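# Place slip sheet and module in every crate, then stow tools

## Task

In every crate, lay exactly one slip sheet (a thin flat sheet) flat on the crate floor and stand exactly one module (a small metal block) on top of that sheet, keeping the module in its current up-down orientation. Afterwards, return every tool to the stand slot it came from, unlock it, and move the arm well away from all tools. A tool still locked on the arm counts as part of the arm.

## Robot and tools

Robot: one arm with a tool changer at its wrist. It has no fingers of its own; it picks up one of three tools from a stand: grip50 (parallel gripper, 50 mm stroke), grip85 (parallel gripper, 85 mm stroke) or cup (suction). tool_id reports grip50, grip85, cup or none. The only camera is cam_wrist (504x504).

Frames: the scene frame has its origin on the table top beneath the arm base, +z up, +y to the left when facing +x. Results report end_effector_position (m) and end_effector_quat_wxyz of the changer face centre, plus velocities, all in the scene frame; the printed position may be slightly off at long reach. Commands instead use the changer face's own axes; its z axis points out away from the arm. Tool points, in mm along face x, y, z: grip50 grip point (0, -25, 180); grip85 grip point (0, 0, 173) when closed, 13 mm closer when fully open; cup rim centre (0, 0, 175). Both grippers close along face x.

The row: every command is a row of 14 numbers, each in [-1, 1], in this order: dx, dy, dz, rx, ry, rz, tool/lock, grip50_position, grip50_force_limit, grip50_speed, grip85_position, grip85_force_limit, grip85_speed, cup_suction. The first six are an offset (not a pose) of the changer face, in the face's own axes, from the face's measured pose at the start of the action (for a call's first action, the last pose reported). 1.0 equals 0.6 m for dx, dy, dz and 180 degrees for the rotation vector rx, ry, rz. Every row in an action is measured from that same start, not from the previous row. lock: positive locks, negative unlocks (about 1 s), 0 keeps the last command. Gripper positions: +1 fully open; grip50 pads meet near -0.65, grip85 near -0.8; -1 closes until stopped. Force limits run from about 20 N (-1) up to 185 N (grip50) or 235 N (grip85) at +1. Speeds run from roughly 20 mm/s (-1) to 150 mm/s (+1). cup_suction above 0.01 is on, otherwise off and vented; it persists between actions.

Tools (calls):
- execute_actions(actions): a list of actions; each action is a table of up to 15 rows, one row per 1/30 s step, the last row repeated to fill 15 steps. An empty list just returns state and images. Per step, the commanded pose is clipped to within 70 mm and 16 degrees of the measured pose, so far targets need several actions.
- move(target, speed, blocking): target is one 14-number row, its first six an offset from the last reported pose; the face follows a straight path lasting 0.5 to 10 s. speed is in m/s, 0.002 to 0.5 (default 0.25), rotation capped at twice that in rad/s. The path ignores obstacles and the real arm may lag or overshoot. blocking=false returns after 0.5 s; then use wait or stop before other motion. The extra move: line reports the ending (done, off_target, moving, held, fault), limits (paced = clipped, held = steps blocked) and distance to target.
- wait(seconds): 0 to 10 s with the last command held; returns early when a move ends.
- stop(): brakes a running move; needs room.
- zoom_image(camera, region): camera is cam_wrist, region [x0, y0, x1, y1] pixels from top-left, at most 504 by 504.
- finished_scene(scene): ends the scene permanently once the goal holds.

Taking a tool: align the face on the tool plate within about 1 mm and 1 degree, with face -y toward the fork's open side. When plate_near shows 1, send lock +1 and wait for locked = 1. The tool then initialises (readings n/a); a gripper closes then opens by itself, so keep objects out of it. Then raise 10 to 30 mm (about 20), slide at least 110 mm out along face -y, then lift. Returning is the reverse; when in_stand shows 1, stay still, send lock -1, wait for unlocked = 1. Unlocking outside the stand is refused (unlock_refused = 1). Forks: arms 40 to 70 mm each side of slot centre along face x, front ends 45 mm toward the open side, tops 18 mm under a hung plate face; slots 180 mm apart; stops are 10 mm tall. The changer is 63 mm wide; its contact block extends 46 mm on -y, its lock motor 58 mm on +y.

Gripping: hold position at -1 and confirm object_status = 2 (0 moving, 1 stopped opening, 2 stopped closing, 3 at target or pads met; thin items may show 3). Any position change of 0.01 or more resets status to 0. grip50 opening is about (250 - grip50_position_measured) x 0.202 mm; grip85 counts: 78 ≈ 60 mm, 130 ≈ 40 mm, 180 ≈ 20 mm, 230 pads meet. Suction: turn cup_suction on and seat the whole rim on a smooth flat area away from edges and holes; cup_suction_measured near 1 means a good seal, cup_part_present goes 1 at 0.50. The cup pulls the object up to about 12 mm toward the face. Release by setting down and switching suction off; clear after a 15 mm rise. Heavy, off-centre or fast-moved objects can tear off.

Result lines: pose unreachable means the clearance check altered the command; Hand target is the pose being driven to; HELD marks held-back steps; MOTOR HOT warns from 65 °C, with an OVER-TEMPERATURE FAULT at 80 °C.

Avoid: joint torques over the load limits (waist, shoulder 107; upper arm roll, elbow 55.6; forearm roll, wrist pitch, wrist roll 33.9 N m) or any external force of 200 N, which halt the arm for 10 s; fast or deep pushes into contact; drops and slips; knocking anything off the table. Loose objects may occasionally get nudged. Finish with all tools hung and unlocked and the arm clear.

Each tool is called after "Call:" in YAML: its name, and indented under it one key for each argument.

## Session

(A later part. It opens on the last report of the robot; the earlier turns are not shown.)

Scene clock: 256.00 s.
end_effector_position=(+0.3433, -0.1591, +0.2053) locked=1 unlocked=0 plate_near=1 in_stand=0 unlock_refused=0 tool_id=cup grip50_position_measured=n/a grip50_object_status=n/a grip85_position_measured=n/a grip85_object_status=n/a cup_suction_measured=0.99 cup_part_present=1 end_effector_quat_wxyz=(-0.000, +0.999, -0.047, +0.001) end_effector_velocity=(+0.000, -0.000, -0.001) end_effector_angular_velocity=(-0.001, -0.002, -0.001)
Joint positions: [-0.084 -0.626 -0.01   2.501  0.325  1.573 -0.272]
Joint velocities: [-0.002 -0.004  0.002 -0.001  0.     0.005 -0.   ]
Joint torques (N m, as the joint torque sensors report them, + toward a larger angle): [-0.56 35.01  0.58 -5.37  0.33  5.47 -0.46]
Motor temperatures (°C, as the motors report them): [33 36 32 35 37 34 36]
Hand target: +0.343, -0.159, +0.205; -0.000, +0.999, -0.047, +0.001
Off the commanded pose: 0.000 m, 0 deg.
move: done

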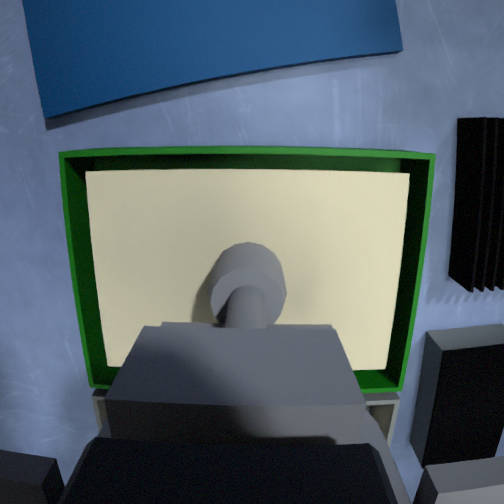

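Call:
move:
  target: [0,0,0.056,0,0,0,0,0,0,0,0,0,0,1]
  speed: 0.04

Call:
execute_actions:
  actions:
    - [[0,0,0,0,0,0,0,0,0,0,0,0,0,0]]
    - [[0,0,-0.01,0,0,0,0,0,0,0,0,0,0,0]]

Call:
move:
  target: [0,0,-0.1,0,0,0,0,0,0,0,0,0,0,0]
  speed: 0.12

Scene clock: 259.50 s.
end_effector_position=(+0.3432, -0.1591, +0.1717) locked=1 unlocked=0 plate_near=1 in_stand=0 unlock_refused=0 tool_id=cup grip50_position_measured=n/a grip50_object_status=n/a grip85_position_measured=n/a grip85_object_status=n/a cup_suction_measured=0.99 cup_part_present=1 end_effector_quat_wxyz=(-0.000, +0.999, -0.047, +0.001) end_effector_velocity=(+0.000, -0.000, -0.001) end_effector_angular_velocity=(-0.001, -0.002, +0.000)
Joint positions: [-0.124 -0.755  0.035  2.457  0.335  1.662 -0.289]
Joint velocities: [-0.002 -0.004  0.001 -0.001 -0.001  0.005 -0.   ]
Joint torques (N m, as the joint torque sensors report them, + toward a larger angle): [-1.89 37.18  0.9  -2.83  0.47  5.44 -0.3 ]
Motor temperatures (°C, as the motors report them): [33 36 32 35 37 34 36]
Hand target: +0.343, -0.159, +0.172; -0.000, +0.999, -0.047, +0.001
Off the commanded pose: 0.000 m, 0 deg.
move: done

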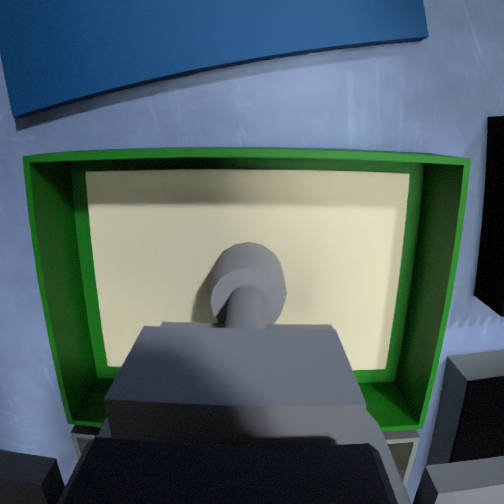

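Scene clock: 260.50 s.
end_effector_position=(+0.3435, -0.1592, +0.1779) locked=1 unlocked=0 plate_near=1 in_stand=0 unlock_refused=0 tool_id=cup grip50_position_measured=n/a grip50_object_status=n/a grip85_position_measured=n/a grip85_object_status=n/a cup_suction_measured=0.00 cup_part_present=0 end_effector_quat_wxyz=(-0.000, +0.999, -0.047, +0.001) end_effector_velocity=(-0.000, -0.000, +0.000) end_effector_angular_velocity=(+0.000, +0.001, -0.001)
Joint positions: [-0.118 -0.732  0.028  2.465  0.334  1.648 -0.287]
Joint velocities: [ 0.     0.    -0.     0.     0.001 -0.001  0.   ]
Joint torques (N m, as the joint torque sensors report them, + toward a larger angle): [ 1.11 38.69 -0.32 -1.38  0.46  3.98  0.7 ]
Motor temperatures (°C, as the motors report them): [33 36 32 35 37 34 36]
Hand target: +0.343, -0.159, +0.178; -0.000, +0.999, -0.047, +0.001
Off the commanded pose: 0.000 m, 0 deg.
Step readings (end_effector_position; steps 1 to 15: 1st action; 16 to 30: 2nd action):
0: (+0.3432, -0.1591, +0.1717)
1: (+0.3432, -0.1591, +0.1717)
2: (+0.3432, -0.1591, +0.1717)
4: (+0.3432, -0.1591, +0.1717)
8: (+0.3433, -0.1591, +0.1718)
15: (+0.3433, -0.1591, +0.1718)
16: (+0.3434, -0.1592, +0.1720)
17: (+0.3433, -0.1592, +0.1736)
19: (+0.3435, -0.1592, +0.1765)
23: (+0.3435, -0.1592, +0.1777)
30: end_effector_position above

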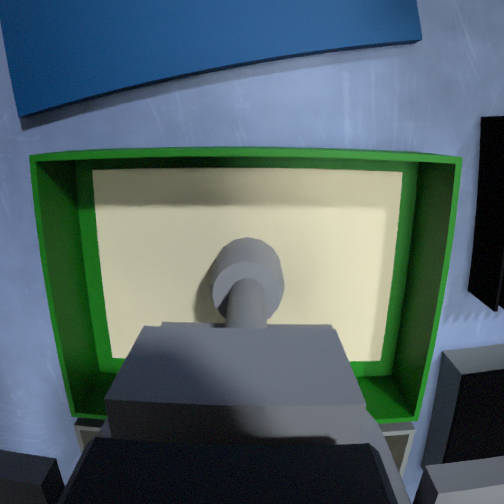

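Scene clock: 261.40 s.
end_effector_position=(+0.3435, -0.1592, +0.2379) locked=1 unlocked=0 plate_near=1 in_stand=0 unlock_refused=0 tool_id=cup grip50_position_measured=n/a grip50_object_status=n/a grip85_position_measured=n/a grip85_object_status=n/a cup_suction_measured=0.00 cup_part_present=0 end_effector_quat_wxyz=(-0.000, +0.999, -0.047, +0.002) end_effector_velocity=(-0.000, -0.000, +0.001) end_effector_angular_velocity=(-0.001, +0.001, +0.001)
Joint positions: [-0.034 -0.495 -0.07   2.542  0.294  1.478 -0.244]
Joint velocities: [ 0.006  0.005 -0.006  0.001 -0.001 -0.005  0.   ]
Joint torques (N m, as the joint torque sensors report them, + toward a larger angle): [ 1.06 35.33 -1.4  -6.48 -1.01  4.35  1.03]
Motor temperatures (°C, as the motors report them): [33 36 32 35 37 34 36]
Hand target: +0.343, -0.159, +0.238; -0.000, +0.999, -0.047, +0.001
Off the commanded pose: 0.000 m, 0 deg.
move: done

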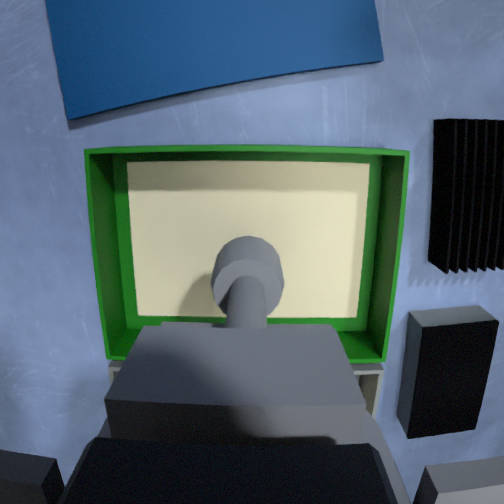

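Call:
move:
  target: [0.1933,-0.3002,-0.242,0,-0.001,-0.556,0,0,0,0,0,0,0,0]
  speed: 0.35

Call:
move:
  target: [0,0.18,0,0,0,0,0,0,0,0,0,0,0,0]
  speed: 0.2

Scene clock: 266.80 s.
end_effector_position=(+0.4751, +0.0094, +0.3839) locked=1 unlocked=0 plate_near=1 in_stand=0 unlock_refused=0 tool_id=cup grip50_position_measured=n/a grip50_object_status=n/a grip85_position_measured=n/a grip85_object_status=n/a cup_suction_measured=0.00 cup_part_present=0 end_effector_quat_wxyz=(+0.002, +0.678, +0.735, -0.000) end_effector_velocity=(+0.000, +0.000, +0.001) end_effector_angular_velocity=(-0.000, +0.002, +0.007)
Joint positions: [ 0.067 -0.181  0.149  2.275 -0.065  0.895 -1.339]
Joint velocities: [ 0.     0.     0.001 -0.003  0.001 -0.005 -0.007]
Joint torques (N m, as the joint torque sensors report them, + toward a larger angle): [ -0.32  35.67   2.   -26.05  -2.81   4.21  -0.28]
Motor temperatures (°C, as the motors report them): [33 36 32 35 37 34 36]
Hand target: +0.475, +0.009, +0.384; +0.001, +0.677, +0.736, -0.001
Off the commanded pose: 0.000 m, 0 deg.
move: done

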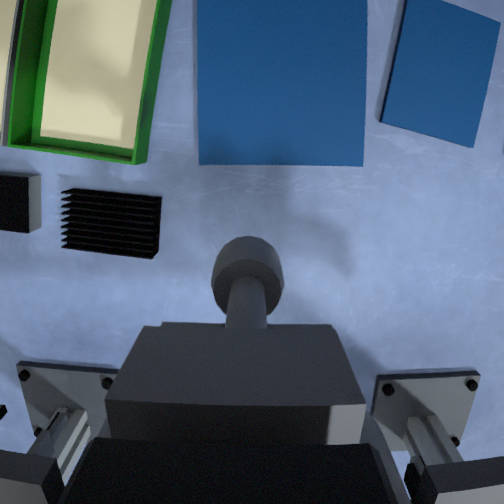

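Scene clock: 267.80 s.
end_effector_position=(+0.5826, +0.0182, +0.3841) locked=1 unlocked=0 plate_near=1 in_stand=0 unlock_refused=0 tool_id=cup grip50_position_measured=n/a grip50_object_status=n/a grip85_position_measured=n/a grip85_object_status=n/a cup_suction_measured=0.00 cup_part_present=0 end_effector_quat_wxyz=(+0.002, +0.678, +0.735, -0.000) end_effector_velocity=(+0.002, +0.000, +0.000) end_effector_angular_velocity=(+0.000, -0.001, +0.001)
Joint positions: [ 0.081 -0.392  0.108  1.961 -0.078  0.792 -1.366]
Joint velocities: [-0.    -0.003  0.    -0.005 -0.    -0.001 -0.001]
Joint torques (N m, as the joint torque sensors report them, + toward a larger angle): [ -0.84  48.45   2.78 -28.26  -2.86   4.25  -0.43]
Motor temperatures (°C, as the motors report them): [33 36 32 35 37 34 36]
Hand target: +0.583, +0.018, +0.384; +0.002, +0.678, +0.735, -0.000
Off the commanded pose: 0.000 m, 0 deg.
move: done

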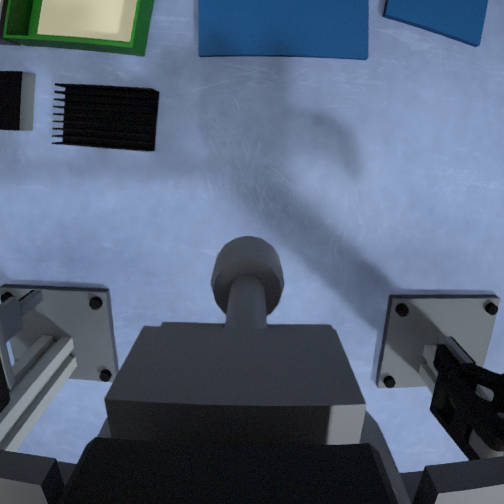

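Call:
move:
  target: [-0.001,0.1048,0.002,0.0005,0.0006,-0.0008,0,0,0,0,0,0,0,0]
  speed: 0.07

Scene clock: 270.47 s.
end_effector_position=(+0.6452, +0.0227, +0.3832) locked=1 unlocked=0 plate_near=1 in_stand=0 unlock_refused=0 tool_id=cup grip50_position_measured=n/a grip50_object_status=n/a grip85_position_measured=n/a grip85_object_status=n/a cup_suction_measured=0.00 cup_part_present=0 end_effector_quat_wxyz=(+0.001, +0.677, +0.736, -0.000) end_effector_velocity=(+0.001, -0.000, +0.000) end_effector_angular_velocity=(-0.000, -0.001, +0.000)
Joint positions: [ 0.083 -0.517  0.096  1.755 -0.078  0.711 -1.387]
Joint velocities: [-0.    -0.002  0.    -0.004 -0.001 -0.001 -0.   ]
Joint torques (N m, as the joint torque sensors report them, + toward a larger angle): [ -0.68  54.59   3.24 -29.33  -3.38   4.24  -0.53]
Motor temperatures (°C, as the motors report them): [33 36 32 36 37 34 36]
Hand target: +0.645, +0.023, +0.383; +0.001, +0.677, +0.736, -0.000
Off the commanded pose: 0.000 m, 0 deg.
move: done

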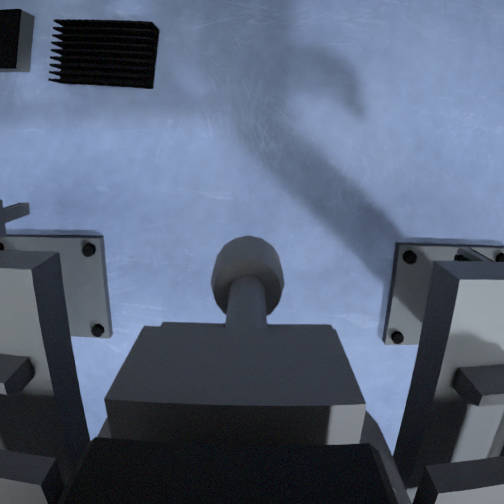

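Matches the earlier view.

Call:
move:
  target: [0,0,0.034,0,0,0,0,0,0,0,0,0,0,0]
  speed: 0.025

Call:
execute_actions:
  actions:
    - [[0,0,0,0,0,0,-1,0,0,0,0,0,0,0]]
    - [[0,0,0,0,0,0,-1,0,0,0,0,0,0,0]]
    - [[0,0,0,0,0,0,-1,0,0,0,0,0,0,0]]

Scene clock: 273.70 s.
end_effector_position=(+0.6454, +0.0227, +0.3635) locked=1 unlocked=0 plate_near=1 in_stand=1 unlock_refused=0 tool_id=cup grip50_position_measured=n/a grip50_object_status=n/a grip85_position_measured=n/a grip85_object_status=n/a cup_suction_measured=0.00 cup_part_present=0 end_effector_quat_wxyz=(+0.001, +0.677, +0.736, +0.000) end_effector_velocity=(-0.000, -0.000, -0.000) end_effector_angular_velocity=(+0.001, -0.001, -0.002)
Joint positions: [ 0.086 -0.548  0.091  1.768 -0.081  0.755 -1.386]
Joint velocities: [ 0.     0.    -0.001  0.     0.001  0.001  0.001]
Joint torques (N m, as the joint torque sensors report them, + toward a larger angle): [  1.52  52.2    1.79 -26.08  -3.97   5.37   0.81]
Motor temperatures (°C, as the motors report them): [33 36 32 36 37 34 36]
Hand target: +0.645, +0.023, +0.363; +0.001, +0.677, +0.736, -0.000
Off the commanded pose: 0.001 m, 0 deg.
move: done

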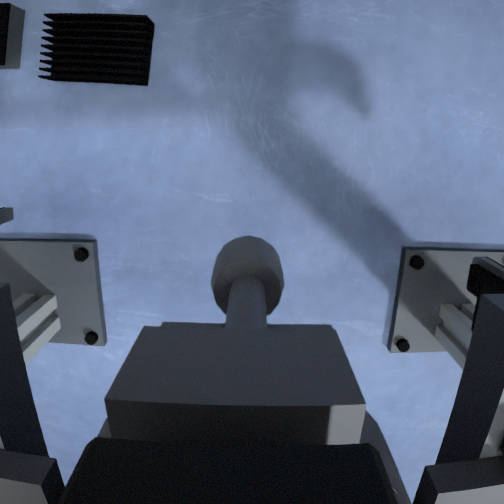

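Scene clock: 275.20 s.
end_effector_position=(+0.6454, +0.0227, +0.3634) locked=0 unlocked=1 plate_near=1 in_stand=1 unlock_refused=0 tool_id=none grip50_position_measured=n/a grip50_object_status=n/a grip85_position_measured=n/a grip85_object_status=n/a cup_suction_measured=n/a cup_part_present=n/a end_effector_quat_wxyz=(+0.001, +0.677, +0.736, +0.000) end_effector_velocity=(-0.000, +0.000, +0.000) end_effector_angular_velocity=(-0.000, +0.001, +0.001)
Joint positions: [ 0.086 -0.548  0.091  1.768 -0.081  0.755 -1.386]
Joint velocities: [-0.     0.     0.    -0.    -0.    -0.001 -0.   ]
Joint torques (N m, as the joint torque sensors report them, + toward a larger angle): [  0.12  51.73   2.55 -24.84  -2.98   3.96   0.22]
Motor temperatures (°C, as the motors report them): [33 36 32 36 37 34 36]
Hand target: +0.645, +0.023, +0.363; +0.001, +0.677, +0.736, +0.000
Off the commanded pose: 0.000 m, 0 deg.
Step readings (end_effector_position; steps 1 to 15: 1st action; 16 to 30: 2nd action; 31 to 45: 3rd action):
0: (+0.6454, +0.0227, +0.3635)
1: (+0.6454, +0.0227, +0.3634)
2: (+0.6454, +0.0227, +0.3634)
4: (+0.6454, +0.0227, +0.3634)
8: (+0.6454, +0.0227, +0.3634)
15: (+0.6454, +0.0227, +0.3634)
16: (+0.6454, +0.0227, +0.3634)
17: (+0.6454, +0.0227, +0.3634)
19: (+0.6454, +0.0227, +0.3634)
23: (+0.6454, +0.0227, +0.3634)
30: (+0.6454, +0.0227, +0.3634)
31: (+0.6454, +0.0227, +0.3634)
32: (+0.6454, +0.0227, +0.3634)
34: (+0.6454, +0.0227, +0.3634)
38: (+0.6454, +0.0227, +0.3634)
45: end_effector_position above

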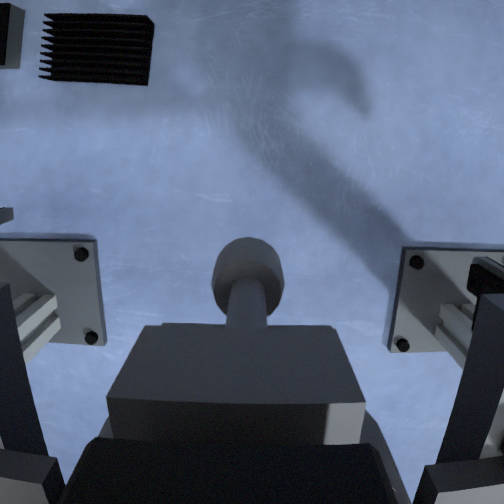

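Call:
move:
  target: [0,0,-0.06,0,0,0,0,0,0,0,0,0,0,0]
  speed: 0.1

Call:
move:
  target: [0.3014,0.0024,0,0.0004,0.0004,-0.0005,0,0,0,0,0,0,0,0]

Scene clock: 277.93 s.
end_effector_position=(+0.6453, +0.0227, +0.3992) locked=0 unlocked=1 plate_near=0 in_stand=0 unlock_refused=0 tool_id=none grip50_position_measured=n/a grip50_object_status=n/a grip85_position_measured=n/a grip85_object_status=n/a cup_suction_measured=n/a cup_part_present=n/a end_effector_quat_wxyz=(+0.001, +0.677, +0.736, -0.000) end_effector_velocity=(-0.000, +0.000, +0.001) end_effector_angular_velocity=(+0.000, +0.001, -0.001)
Joint positions: [ 0.082 -0.494  0.099  1.743 -0.075  0.677 -1.389]
Joint velocities: [-0.001  0.002  0.001 -0.002  0.001 -0.004  0.   ]
Joint torques (N m, as the joint torque sensors report them, + toward a larger angle): [ -0.41  52.33   3.12 -27.63  -2.74   3.38  -0.42]
Motor temperatures (°C, as the motors report them): [33 36 32 36 37 34 36]
Hand target: +0.645, +0.023, +0.399; +0.001, +0.677, +0.736, +0.000
Off the commanded pose: 0.000 m, 0 deg.
move: done

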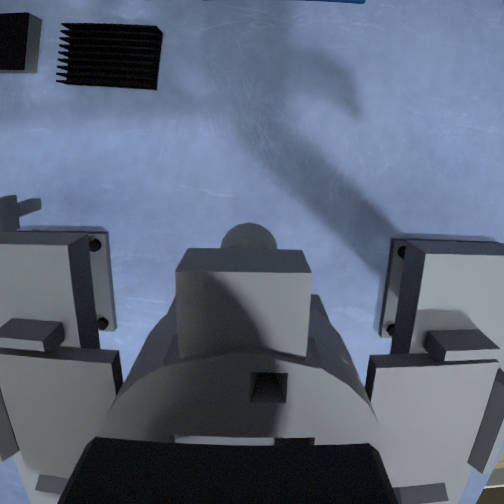

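Scene clock: 279.10 s.
end_effector_position=(+0.6314, +0.2030, +0.3991) locked=0 unlocked=1 plate_near=0 in_stand=0 unlock_refused=0 tool_id=none grip50_position_measured=n/a grip50_object_status=n/a grip85_position_measured=n/a grip85_object_status=n/a cup_suction_measured=n/a cup_part_present=n/a end_effector_quat_wxyz=(-0.000, +0.676, +0.737, +0.000) end_effector_velocity=(+0.000, +0.002, +0.000) end_effector_angular_velocity=(+0.000, -0.000, -0.001)
Joint positions: [ 0.311 -0.543  0.153  1.676 -0.115  0.649 -1.095]
Joint velocities: [ 0.003 -0.001 -0.001 -0.002  0.001 -0.001  0.002]
Joint torques (N m, as the joint torque sensors report them, + toward a larger angle): [  0.96  51.78   2.96 -27.31  -3.88   3.51   1.13]
Motor temperatures (°C, as the motors report them): [33 36 32 36 37 34 36]
Hand target: +0.632, +0.203, +0.399; +0.000, +0.676, +0.737, +0.000
Off the commanded pose: 0.000 m, 0 deg.
move: done

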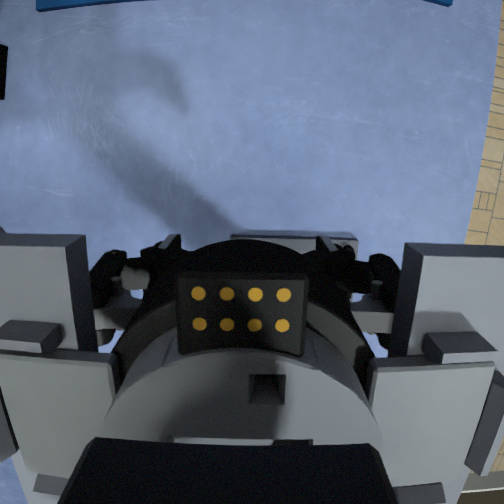

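Call:
move:
  target: [-0.0005,0.0003,0.04,0,0,0,0,0,0,0,0,0,0,0]
  speed: 0.06

Call:
move:
  target: [0,0,0.021,0,0,0,0,0,0,0,0,0,0,0]
  speed: 0.015

Call:
execute_actions:
  actions:
    - [[0,0,0,0,0,0,1,1,0,0,1,0,1,0]]
    - [[0,0,0,0,0,0,1,1,0,0,1,0,1,0]]
    - [[0,0,0,0,0,0,1,1,0,0,1,0,1,0]]

Scene clock: 282.33 s.
end_effector_position=(+0.6317, +0.2027, +0.3753) locked=0 unlocked=1 plate_near=0 in_stand=0 unlock_refused=0 tool_id=none grip50_position_measured=n/a grip50_object_status=n/a grip85_position_measured=n/a grip85_object_status=n/a cup_suction_measured=n/a cup_part_present=n/a end_effector_quat_wxyz=(-0.000, +0.676, +0.737, +0.000) end_effector_velocity=(+0.000, -0.000, -0.001) end_effector_angular_velocity=(-0.000, -0.000, -0.000)
Joint positions: [ 0.314 -0.576  0.146  1.694 -0.12   0.701 -1.092]
Joint velocities: [ 0.001 -0.001 -0.001  0.001 -0.     0.002 -0.   ]
Joint torques (N m, as the joint torque sensors report them, + toward a larger angle): [  1.53  51.87   3.13 -24.32  -3.72   4.67   0.95]
Motor temperatures (°C, as the motors report them): [33 37 32 36 37 34 36]
Hand target: +0.632, +0.203, +0.375; -0.000, +0.676, +0.737, +0.000
Off the commanded pose: 0.000 m, 0 deg.
move: done

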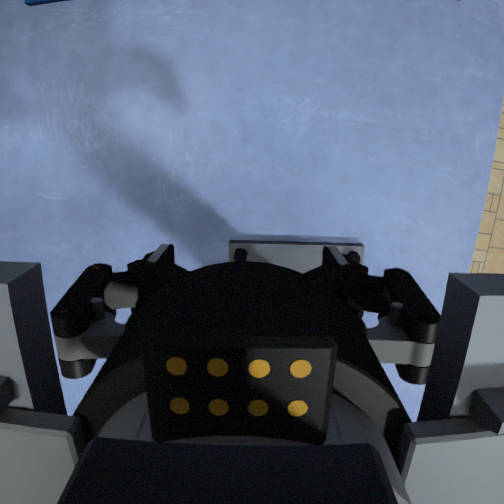

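Scene clock: 283.40 s.
end_effector_position=(+0.6318, +0.2028, +0.3635) locked=0 unlocked=1 plate_near=1 in_stand=1 unlock_refused=0 tool_id=none grip50_position_measured=n/a grip50_object_status=n/a grip85_position_measured=n/a grip85_object_status=n/a cup_suction_measured=n/a cup_part_present=n/a end_effector_quat_wxyz=(-0.000, +0.676, +0.737, +0.001) end_effector_velocity=(-0.000, +0.000, -0.000) end_effector_angular_velocity=(+0.001, -0.000, -0.001)
Joint positions: [ 0.317 -0.594  0.142  1.701 -0.122  0.727 -1.091]
Joint velocities: [ 0.001 -0.    -0.001  0.001  0.001  0.002  0.   ]
Joint torques (N m, as the joint torque sensors report them, + toward a larger angle): [  2.07  47.98   2.85 -23.64  -3.56   4.96   0.8 ]
Motor temperatures (°C, as the motors report them): [33 37 32 36 37 34 36]
Hand target: +0.632, +0.203, +0.363; -0.000, +0.676, +0.737, +0.000
Off the commanded pose: 0.001 m, 0 deg.
move: done

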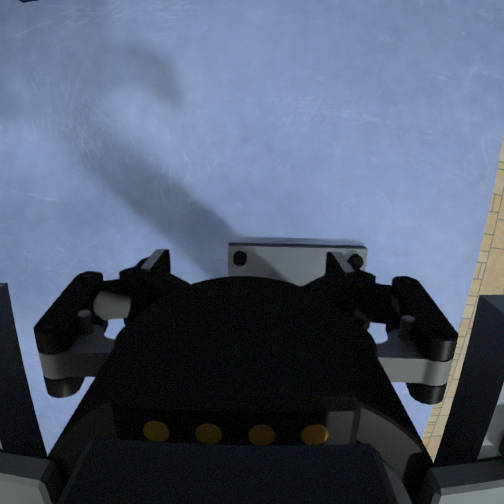

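Scene clock: 284.90 s.
end_effector_position=(+0.6319, +0.2028, +0.3638) locked=1 unlocked=0 plate_near=1 in_stand=1 unlock_refused=0 tool_id=grip85 grip50_position_measured=n/a grip50_object_status=n/a grip85_position_measured=n/a grip85_object_status=n/a cup_suction_measured=n/a cup_part_present=n/a end_effector_quat_wxyz=(-0.000, +0.676, +0.737, +0.001) end_effector_velocity=(-0.000, -0.000, -0.000) end_effector_angular_velocity=(-0.001, +0.001, -0.000)
Joint positions: [ 0.317 -0.593  0.142  1.701 -0.122  0.727 -1.091]
Joint velocities: [ 0. -0. -0.  0. -0. -0.  0.]
Joint torques (N m, as the joint torque sensors report them, + toward a larger angle): [  0.34  62.24   4.25 -30.66  -4.12   5.38   0.25]
Motor temperatures (°C, as the motors report them): [33 37 32 36 37 34 36]
Hand target: +0.632, +0.203, +0.364; -0.000, +0.676, +0.737, +0.001
Off the commanded pose: 0.000 m, 0 deg.
Step readings (end_effector_position; steps 1 to 15: 1st action; 16 to 30: 2nd action; 31 to 45: 3rd action):
0: (+0.6318, +0.2028, +0.3635)
1: (+0.6318, +0.2028, +0.3635)
2: (+0.6318, +0.2028, +0.3635)
4: (+0.6318, +0.2028, +0.3636)
8: (+0.6318, +0.2028, +0.3636)
15: (+0.6318, +0.2028, +0.3636)
16: (+0.6318, +0.2028, +0.3636)
17: (+0.6318, +0.2028, +0.3636)
19: (+0.6318, +0.2028, +0.3636)
23: (+0.6318, +0.2028, +0.3636)
30: (+0.6319, +0.2028, +0.3638)
31: (+0.6319, +0.2028, +0.3638)
32: (+0.6319, +0.2028, +0.3638)
34: (+0.6319, +0.2028, +0.3638)
38: (+0.6319, +0.2028, +0.3638)
45: end_effector_position above

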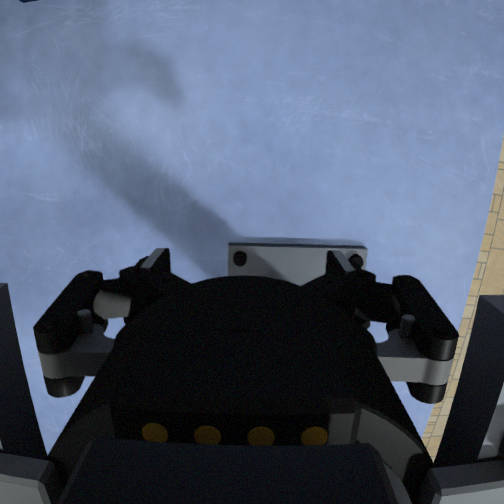

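Call:
move:
  target: [0,0,-0.0325,0.0004,-0.0004,0,0,1,0,0,1,0,1,0]
  speed: 0.06

Call:
move:
  target: [0,-0.3,0,0,0,0,0,1,0,0,1,0,1,0]
  speed: 0.2

Call:
move:
  target: [-0.534,0.041,0.1925,0,0,0.527,0,1,0,0,0.7,0,1,0]
  speed: 0.35

Scene clock: 290.87 s.
end_effector_position=(+0.6318, +0.2028, +0.3830) locked=1 unlocked=0 plate_near=1 in_stand=0 unlock_refused=0 tool_id=grip85 grip50_position_measured=n/a grip50_object_status=n/a grip85_position_measured=3 grip85_object_status=3 cup_suction_measured=n/a cup_part_present=n/a end_effector_quat_wxyz=(+0.000, +0.676, +0.737, +0.000) end_effector_velocity=(-0.000, -0.001, +0.001) end_effector_angular_velocity=(-0.002, +0.001, -0.000)
Joint positions: [ 0.314 -0.565  0.147  1.688 -0.119  0.683 -1.093]
Joint velocities: [-0.001  0.001  0.001 -0.001 -0.001 -0.004  0.   ]
Joint torques (N m, as the joint torque sensors report them, + toward a larger angle): [ -0.05  63.78   4.76 -32.33  -3.63   4.89  -0.53]
Motor temperatures (°C, as the motors report them): [33 37 32 37 37 34 36]
Hand target: +0.632, +0.203, +0.383; -0.000, +0.676, +0.737, +0.000
Off the commanded pose: 0.000 m, 0 deg.
move: done

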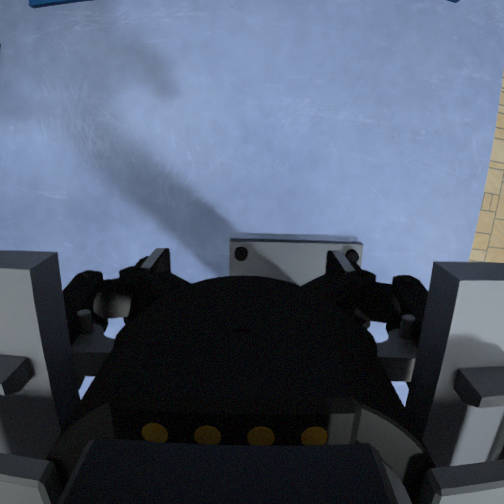

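Scene clock: 292.23 s.
end_effector_position=(+0.4528, +0.1874, +0.3829) locked=1 unlocked=0 plate_near=1 in_stand=0 unlock_refused=0 tool_id=grip85 grip50_position_measured=n/a grip50_object_status=n/a grip85_position_measured=3 grip85_object_status=3 cup_suction_measured=n/a cup_part_present=n/a end_effector_quat_wxyz=(+0.000, +0.676, +0.737, +0.000) end_effector_velocity=(-0.001, -0.000, -0.000) end_effector_angular_velocity=(+0.001, -0.000, -0.001)
Joint positions: [ 0.347 -0.233  0.235  2.221 -0.108  0.882 -0.948]
Joint velocities: [-0.     0.002  0.001  0.003  0.001  0.002  0.002]
Joint torques (N m, as the joint torque sensors report them, + toward a larger angle): [  1.25  43.63   3.82 -26.73  -2.85   6.19   0.64]
Motor temperatures (°C, as the motors report them): [33 37 32 37 37 34 36]
Hand target: +0.453, +0.187, +0.383; +0.000, +0.676, +0.737, +0.000
Off the commanded pose: 0.000 m, 0 deg.
move: done

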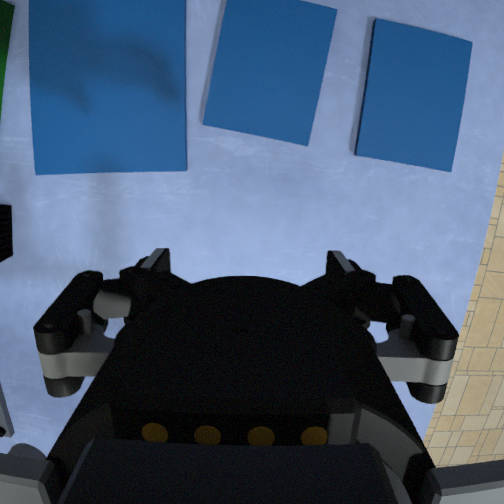

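Scene clock: 295.07 s.
end_effector_position=(+0.5051, -0.1297, +0.2674) locked=1 unlocked=0 plate_near=1 in_stand=0 unlock_refused=0 tool_id=grip85 grip50_position_measured=n/a grip50_object_status=n/a grip85_position_measured=41 grip85_object_status=3 cup_suction_measured=n/a cup_part_present=n/a end_effector_quat_wxyz=(+0.000, +1.000, +0.002, +0.000) end_effector_velocity=(+0.000, -0.001, -0.000) end_effector_angular_velocity=(+0.000, +0.000, -0.005)
Joint positions: [ 0.091 -0.532 -0.159  2.174  0.174  1.139 -0.156]
Joint velocities: [-0.002 -0.002 -0.    -0.002  0.001 -0.001  0.003]
Joint torques (N m, as the joint torque sensors report them, + toward a larger angle): [ -0.91  46.1   -3.18 -20.23  -1.65   4.66   1.11]
Motor temperatures (°C, as the motors report them): [33 37 32 37 37 34 36]
Hand target: +0.505, -0.130, +0.267; +0.000, +1.000, +0.001, -0.000
Off the commanded pose: 0.000 m, 0 deg.
move: done

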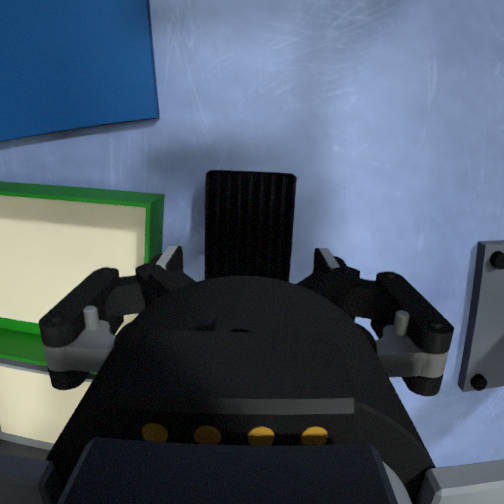

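Call:
move:
  target: [-0.0006,0,0.1195,0,0,0.001,0,1,0,0,0.7,0,1,0]
  speed: 0.12

Call:
move:
  target: [0,0,0,0,0,0,0,1,0,0,-1,-0.2,0,0]

Call:
move:
  target: [0,0,-0.115,0,0,0,0,1,0,0,-1,-0.2,0,0]
  speed: 0.12

Call:
move:
  target: [-0.269,0.049,0,0,0,0.026,0,1,0,0,-1,-0.2,0,0]
  speed: 0.2

Call:
move:
  target: [0,0,0.025,0,0,0,0,1,0,0,-1,-0.2,0,0]
  speed: 0.05

Scene clock: 303.87 s.
end_effector_position=(+0.5047, -0.1297, +0.1957) locked=1 unlocked=0 plate_near=1 in_stand=0 unlock_refused=0 tool_id=grip85 grip50_position_measured=n/a grip50_object_status=n/a grip85_position_measured=41 grip85_object_status=3 cup_suction_measured=n/a cup_part_present=n/a end_effector_quat_wxyz=(+0.000, +1.000, +0.000, -0.000) end_effector_velocity=(+0.000, -0.000, -0.001) end_effector_angular_velocity=(+0.000, -0.001, -0.000)
Joint positions: [ 0.055 -0.728 -0.108  2.124  0.228  1.285 -0.193]
Joint velocities: [-0.002 -0.003  0.002 -0.001 -0.     0.003  0.   ]
Joint torques (N m, as the joint torque sensors report them, + toward a larger angle): [ -0.76  49.8   -1.92 -15.18  -0.98   5.92  -0.47]
Motor temperatures (°C, as the motors report them): [33 37 32 37 37 34 36]
Hand target: +0.505, -0.130, +0.196; +0.000, +1.000, +0.000, +0.000
Off the commanded pose: 0.000 m, 0 deg.
move: done

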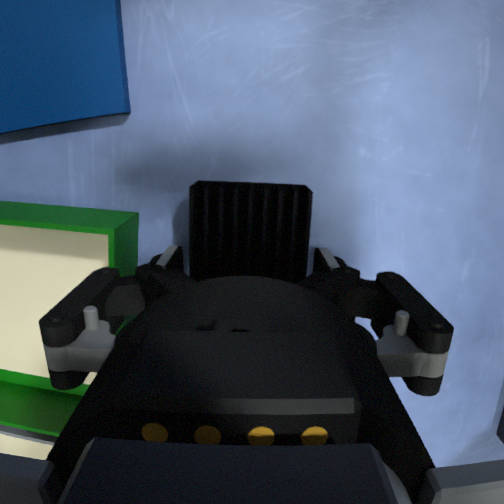

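Scene clock: 304.37 s.
end_effector_position=(+0.5049, -0.1297, +0.1961) locked=1 unlocked=0 plate_near=1 in_stand=0 unlock_refused=0 tool_id=grip85 grip50_position_measured=n/a grip50_object_status=n/a grip85_position_measured=80 grip85_object_status=2 cup_suction_measured=n/a cup_part_present=n/a end_effector_quat_wxyz=(+0.000, +1.000, -0.000, +0.000) end_effector_velocity=(+0.000, +0.000, -0.000) end_effector_angular_velocity=(-0.000, +0.001, +0.001)
Joint positions: [ 0.055 -0.727 -0.108  2.124  0.228  1.285 -0.193]
Joint velocities: [ 0.     0.     0.     0.    -0.001 -0.     0.   ]
Joint torques (N m, as the joint torque sensors report them, + toward a larger angle): [  0.2   47.38  -2.44 -14.29  -1.51   5.41   0.24]
Motor temperatures (°C, as the motors report them): [33 37 32 37 37 34 36]
Hand target: +0.505, -0.130, +0.196; +0.000, +1.000, +0.000, -0.000
Off the commanded pose: 0.000 m, 0 deg.
move: done

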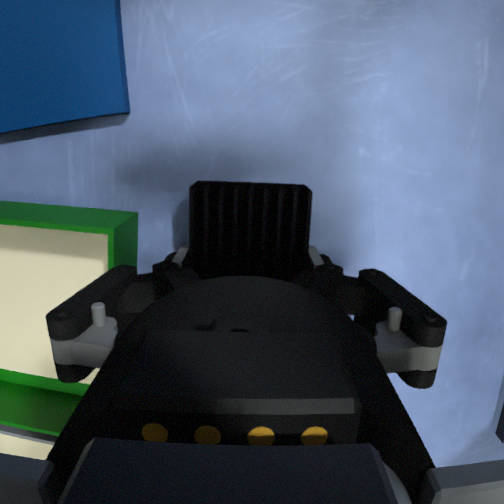

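Scene clock: 305.33 s.
end_effector_position=(+0.5048, -0.1297, +0.2649) locked=1 unlocked=0 plate_near=1 in_stand=0 unlock_refused=0 tool_id=grip85 grip50_position_measured=n/a grip50_object_status=n/a grip85_position_measured=80 grip85_object_status=2 cup_suction_measured=n/a cup_part_present=n/a end_effector_quat_wxyz=(+0.000, +1.000, -0.000, +0.000) end_effector_velocity=(-0.000, +0.000, +0.001) end_effector_angular_velocity=(-0.000, +0.001, +0.001)
Joint positions: [ 0.091 -0.539 -0.158  2.174  0.178  1.145 -0.156]
Joint velocities: [ 0.002  0.003 -0.002  0.001 -0.    -0.003 -0.   ]
Joint torques (N m, as the joint torque sensors report them, + toward a larger angle): [  1.59  50.63  -3.87 -18.3   -2.88   4.99   1.  ]
Motor temperatures (°C, as the motors report them): [33 37 32 37 37 34 36]
Hand target: +0.505, -0.130, +0.265; +0.000, +1.000, -0.000, +0.000
Off the commanded pose: 0.000 m, 0 deg.
move: done

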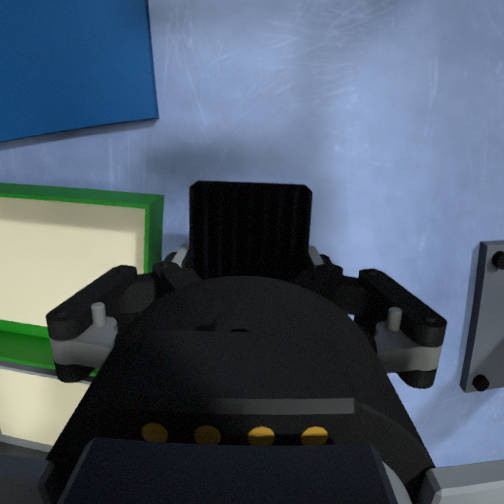

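Scene clock: 306.60 s.
end_effector_position=(+0.3436, -0.1590, +0.2645) locked=1 unlocked=0 plate_near=1 in_stand=0 unlock_refused=0 tool_id=grip85 grip50_position_measured=n/a grip50_object_status=n/a grip85_position_measured=80 grip85_object_status=2 cup_suction_measured=n/a cup_part_present=n/a end_effector_quat_wxyz=(+0.000, +0.999, -0.041, +0.000) end_effector_velocity=(-0.002, -0.000, -0.000) end_effector_angular_velocity=(+0.000, +0.001, -0.001)
Joint positions: [ 0.04  -0.383 -0.153  2.569  0.275  1.384 -0.24 ]
Joint velocities: [-0.002  0.002  0.001  0.004  0.     0.001 -0.   ]
Joint torques (N m, as the joint torque sensors report them, + toward a larger angle): [ -0.23  35.    -1.03 -10.43  -0.42   6.05  -0.53]
Motor temperatures (°C, as the motors report them): [33 37 32 37 37 34 36]
Hand target: +0.343, -0.159, +0.265; +0.000, +0.999, -0.041, +0.000
Off the commanded pose: 0.000 m, 0 deg.
move: done

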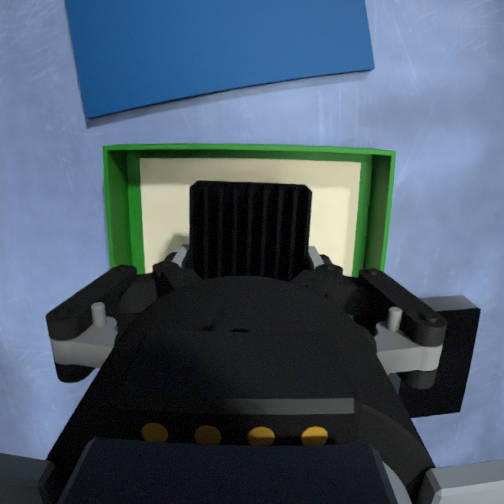

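Scene clock: 307.33 s.
end_effector_position=(+0.3434, -0.1590, +0.2495) locked=1 unlocked=0 plate_near=1 in_stand=0 unlock_refused=0 tool_id=grip85 grip50_position_measured=n/a grip50_object_status=n/a grip85_position_measured=80 grip85_object_status=2 cup_suction_measured=n/a cup_part_present=n/a end_effector_quat_wxyz=(+0.000, +0.999, -0.041, -0.000) end_effector_velocity=(+0.000, +0.000, -0.001) end_effector_angular_velocity=(+0.000, -0.001, +0.002)
Joint positions: [ 0.01  -0.446 -0.113  2.55   0.305  1.43  -0.262]
Joint velocities: [-0.004 -0.004  0.005 -0.001 -0.001  0.005 -0.001]
Joint torques (N m, as the joint torque sensors report them, + toward a larger angle): [  0.26  34.68  -0.66 -10.91  -0.07   6.15  -0.46]
Motor temperatures (°C, as the motors report them): [33 37 32 37 37 34 36]
Hand target: +0.344, -0.159, +0.249; +0.000, +0.999, -0.041, +0.000
Off the commanded pose: 0.000 m, 0 deg.
move: done

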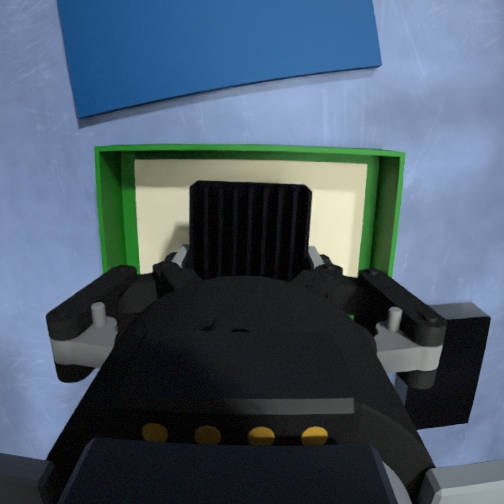

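Call:
move:
  target: [0,-0.0025,0.075,0,0,0,0,1,0,0,-1,-0.2,0,0]
  speed: 0.05

Call:
move:
  target: [0,0,0.009,0,0,0,0,1,0,0,-1,-0.2,0,0]
  speed: 0.01

Scene clock: 312.33 s.
end_effector_position=(+0.3433, -0.1575, +0.2045) locked=1 unlocked=0 plate_near=1 in_stand=0 unlock_refused=0 tool_id=grip85 grip50_position_measured=n/a grip50_object_status=n/a grip85_position_measured=80 grip85_object_status=2 cup_suction_measured=n/a cup_part_present=n/a end_effector_quat_wxyz=(-0.000, +0.999, -0.041, -0.001) end_effector_velocity=(-0.000, +0.000, -0.001) end_effector_angular_velocity=(+0.001, +0.000, -0.000)
Joint positions: [-0.066 -0.628 -0.016  2.493  0.359  1.563 -0.305]
Joint velocities: [-0.003 -0.005  0.003 -0.001 -0.001  0.003  0.   ]
Joint torques (N m, as the joint torque sensors report them, + toward a larger angle): [-0.83 36.77  0.24 -5.79  0.42  6.38 -0.4 ]
Motor temperatures (°C, as the motors report them): [33 37 32 36 37 34 36]
Hand target: +0.344, -0.158, +0.204; +0.000, +0.999, -0.041, -0.000
Off the commanded pose: 0.000 m, 0 deg.
move: done

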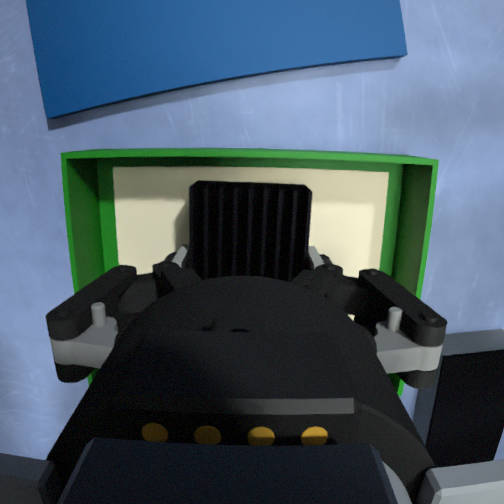

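Scene clock: 313.10 s.
end_effector_position=(+0.3434, -0.1576, +0.1999) locked=1 unlocked=0 plate_near=1 in_stand=0 unlock_refused=0 tool_id=grip85 grip50_position_measured=n/a grip50_object_status=n/a grip85_position_measured=80 grip85_object_status=2 cup_suction_measured=n/a cup_part_present=n/a end_effector_quat_wxyz=(+0.000, +0.999, -0.041, +0.000) end_effector_velocity=(+0.000, -0.000, +0.000) end_effector_angular_velocity=(-0.000, -0.001, -0.001)
Joint positions: [-0.074 -0.647 -0.007  2.488  0.36   1.579 -0.307]
Joint velocities: [-0.002 -0.     0.001 -0.     0.     0.002  0.   ]
Joint torques (N m, as the joint torque sensors report them, + toward a larger angle): [-1.15 25.4   1.04 -8.21 -0.34  4.55 -0.34]
Motor temperatures (°C, as the motors report them): [33 37 32 36 37 34 36]
Hand target: +0.343, -0.157, +0.199; -0.000, +0.999, -0.041, -0.001
Off the commanded pose: 0.001 m, 0 deg.
move: done

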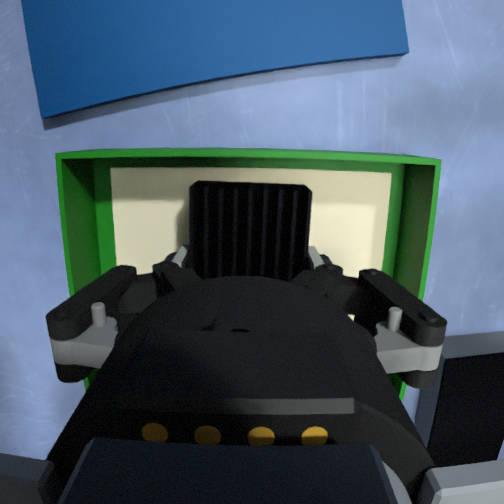

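Call:
move:
  target: [0,0,-0.001,0,0,0,0,1,0,0,0.6,-0.2,1,0]

Call:
move:
  target: [0,0,-0.103,0,0,0,0,1,0,0,0.6,-0.2,1,0]
  speed: 0.2

Call:
move:
  target: [0.258,0.166,0,0,0,-0.026,0,1,0,0,0.7,-0.2,1,0]

Scene clock: 315.90 s.
end_effector_position=(+0.3436, -0.1576, +0.2005) locked=1 unlocked=0 plate_near=1 in_stand=0 unlock_refused=0 tool_id=grip85 grip50_position_measured=n/a grip50_object_status=n/a grip85_position_measured=53 grip85_object_status=3 cup_suction_measured=n/a cup_part_present=n/a end_effector_quat_wxyz=(+0.000, +0.999, -0.041, +0.000) end_effector_velocity=(+0.000, +0.000, -0.000) end_effector_angular_velocity=(+0.000, +0.001, +0.001)
Joint positions: [-0.074 -0.645 -0.008  2.488  0.36   1.578 -0.307]
Joint velocities: [ 0.     0.    -0.    -0.    -0.001 -0.001 -0.   ]
Joint torques (N m, as the joint torque sensors report them, + toward a larger angle): [ 0.95 40.06 -1.22 -3.41  0.17  4.65  0.53]
Motor temperatures (°C, as the motors report them): [33 37 32 36 37 34 36]
Hand target: +0.343, -0.158, +0.201; +0.000, +0.999, -0.041, +0.000
Off the commanded pose: 0.000 m, 0 deg.
move: done

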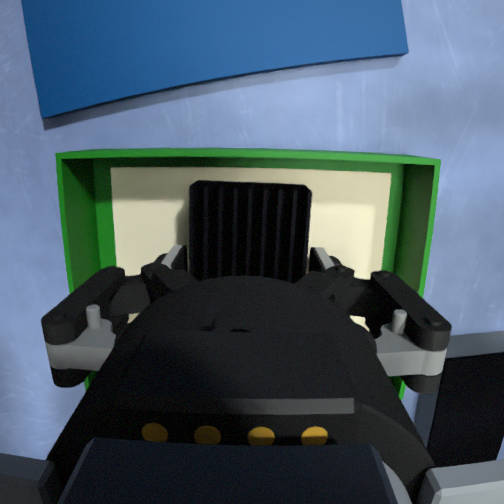

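Scene clock: 316.77 s.
end_effector_position=(+0.3436, -0.1576, +0.2623) locked=1 unlocked=0 plate_near=1 in_stand=0 unlock_refused=0 tool_id=grip85 grip50_position_measured=n/a grip50_object_status=n/a grip85_position_measured=53 grip85_object_status=3 cup_suction_measured=n/a cup_part_present=n/a end_effector_quat_wxyz=(+0.000, +0.999, -0.041, +0.001) end_effector_velocity=(-0.000, -0.000, +0.001) end_effector_angular_velocity=(-0.001, +0.003, -0.001)
Joint positions: [ 0.034 -0.392 -0.142  2.569  0.275  1.396 -0.235]
Joint velocities: [ 0.006  0.004 -0.008  0.002 -0.003 -0.005  0.003]
Joint torques (N m, as the joint torque sensors report them, + toward a larger angle): [  0.96  34.66  -2.15 -10.03  -1.47   4.64   0.92]
Motor temperatures (°C, as the motors report them): [33 37 32 36 37 34 36]
Hand target: +0.344, -0.158, +0.262; +0.000, +0.999, -0.041, +0.000
Off the commanded pose: 0.000 m, 0 deg.
move: done

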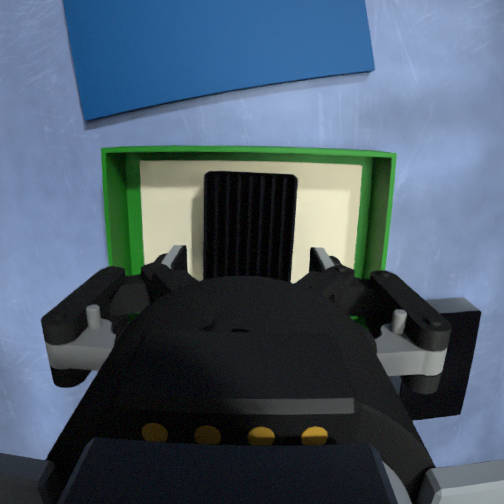

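Scene clock: 318.00 s.
end_effector_position=(+0.4895, -0.2699, +0.2631) locked=1 unlocked=0 plate_near=1 in_stand=0 unlock_refused=0 tool_id=grip85 grip50_position_measured=n/a grip50_object_status=n/a grip85_position_measured=41 grip85_object_status=3 cup_suction_measured=n/a cup_part_present=n/a end_effector_quat_wxyz=(+0.001, +1.000, -0.001, +0.001) end_effector_velocity=(+0.001, -0.001, -0.000) end_effector_angular_velocity=(+0.002, -0.000, -0.001)
Joint positions: [-0.174 -0.594 -0.171  2.055  0.195  1.082 -0.435]
Joint velocities: [-0.003 -0.003  0.002 -0.006  0.    -0.003 -0.001]
Joint torques (N m, as the joint torque sensors report them, + toward a larger angle): [ -1.06  49.69  -2.99 -21.3   -2.18   4.75  -0.57]
Motor temperatures (°C, as the motors report them): [33 37 32 36 37 34 36]
Hand target: +0.490, -0.270, +0.263; +0.001, +1.000, -0.000, +0.001
Off the commanded pose: 0.001 m, 0 deg.
move: done

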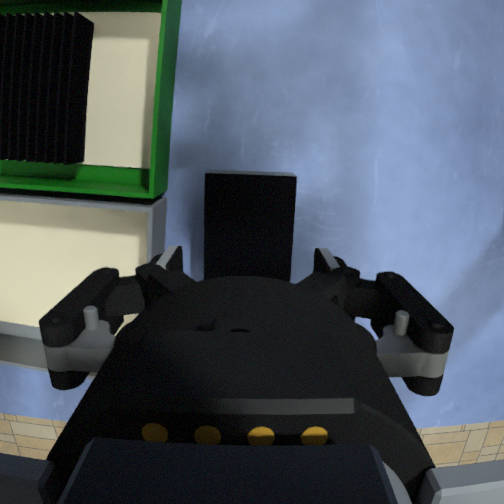

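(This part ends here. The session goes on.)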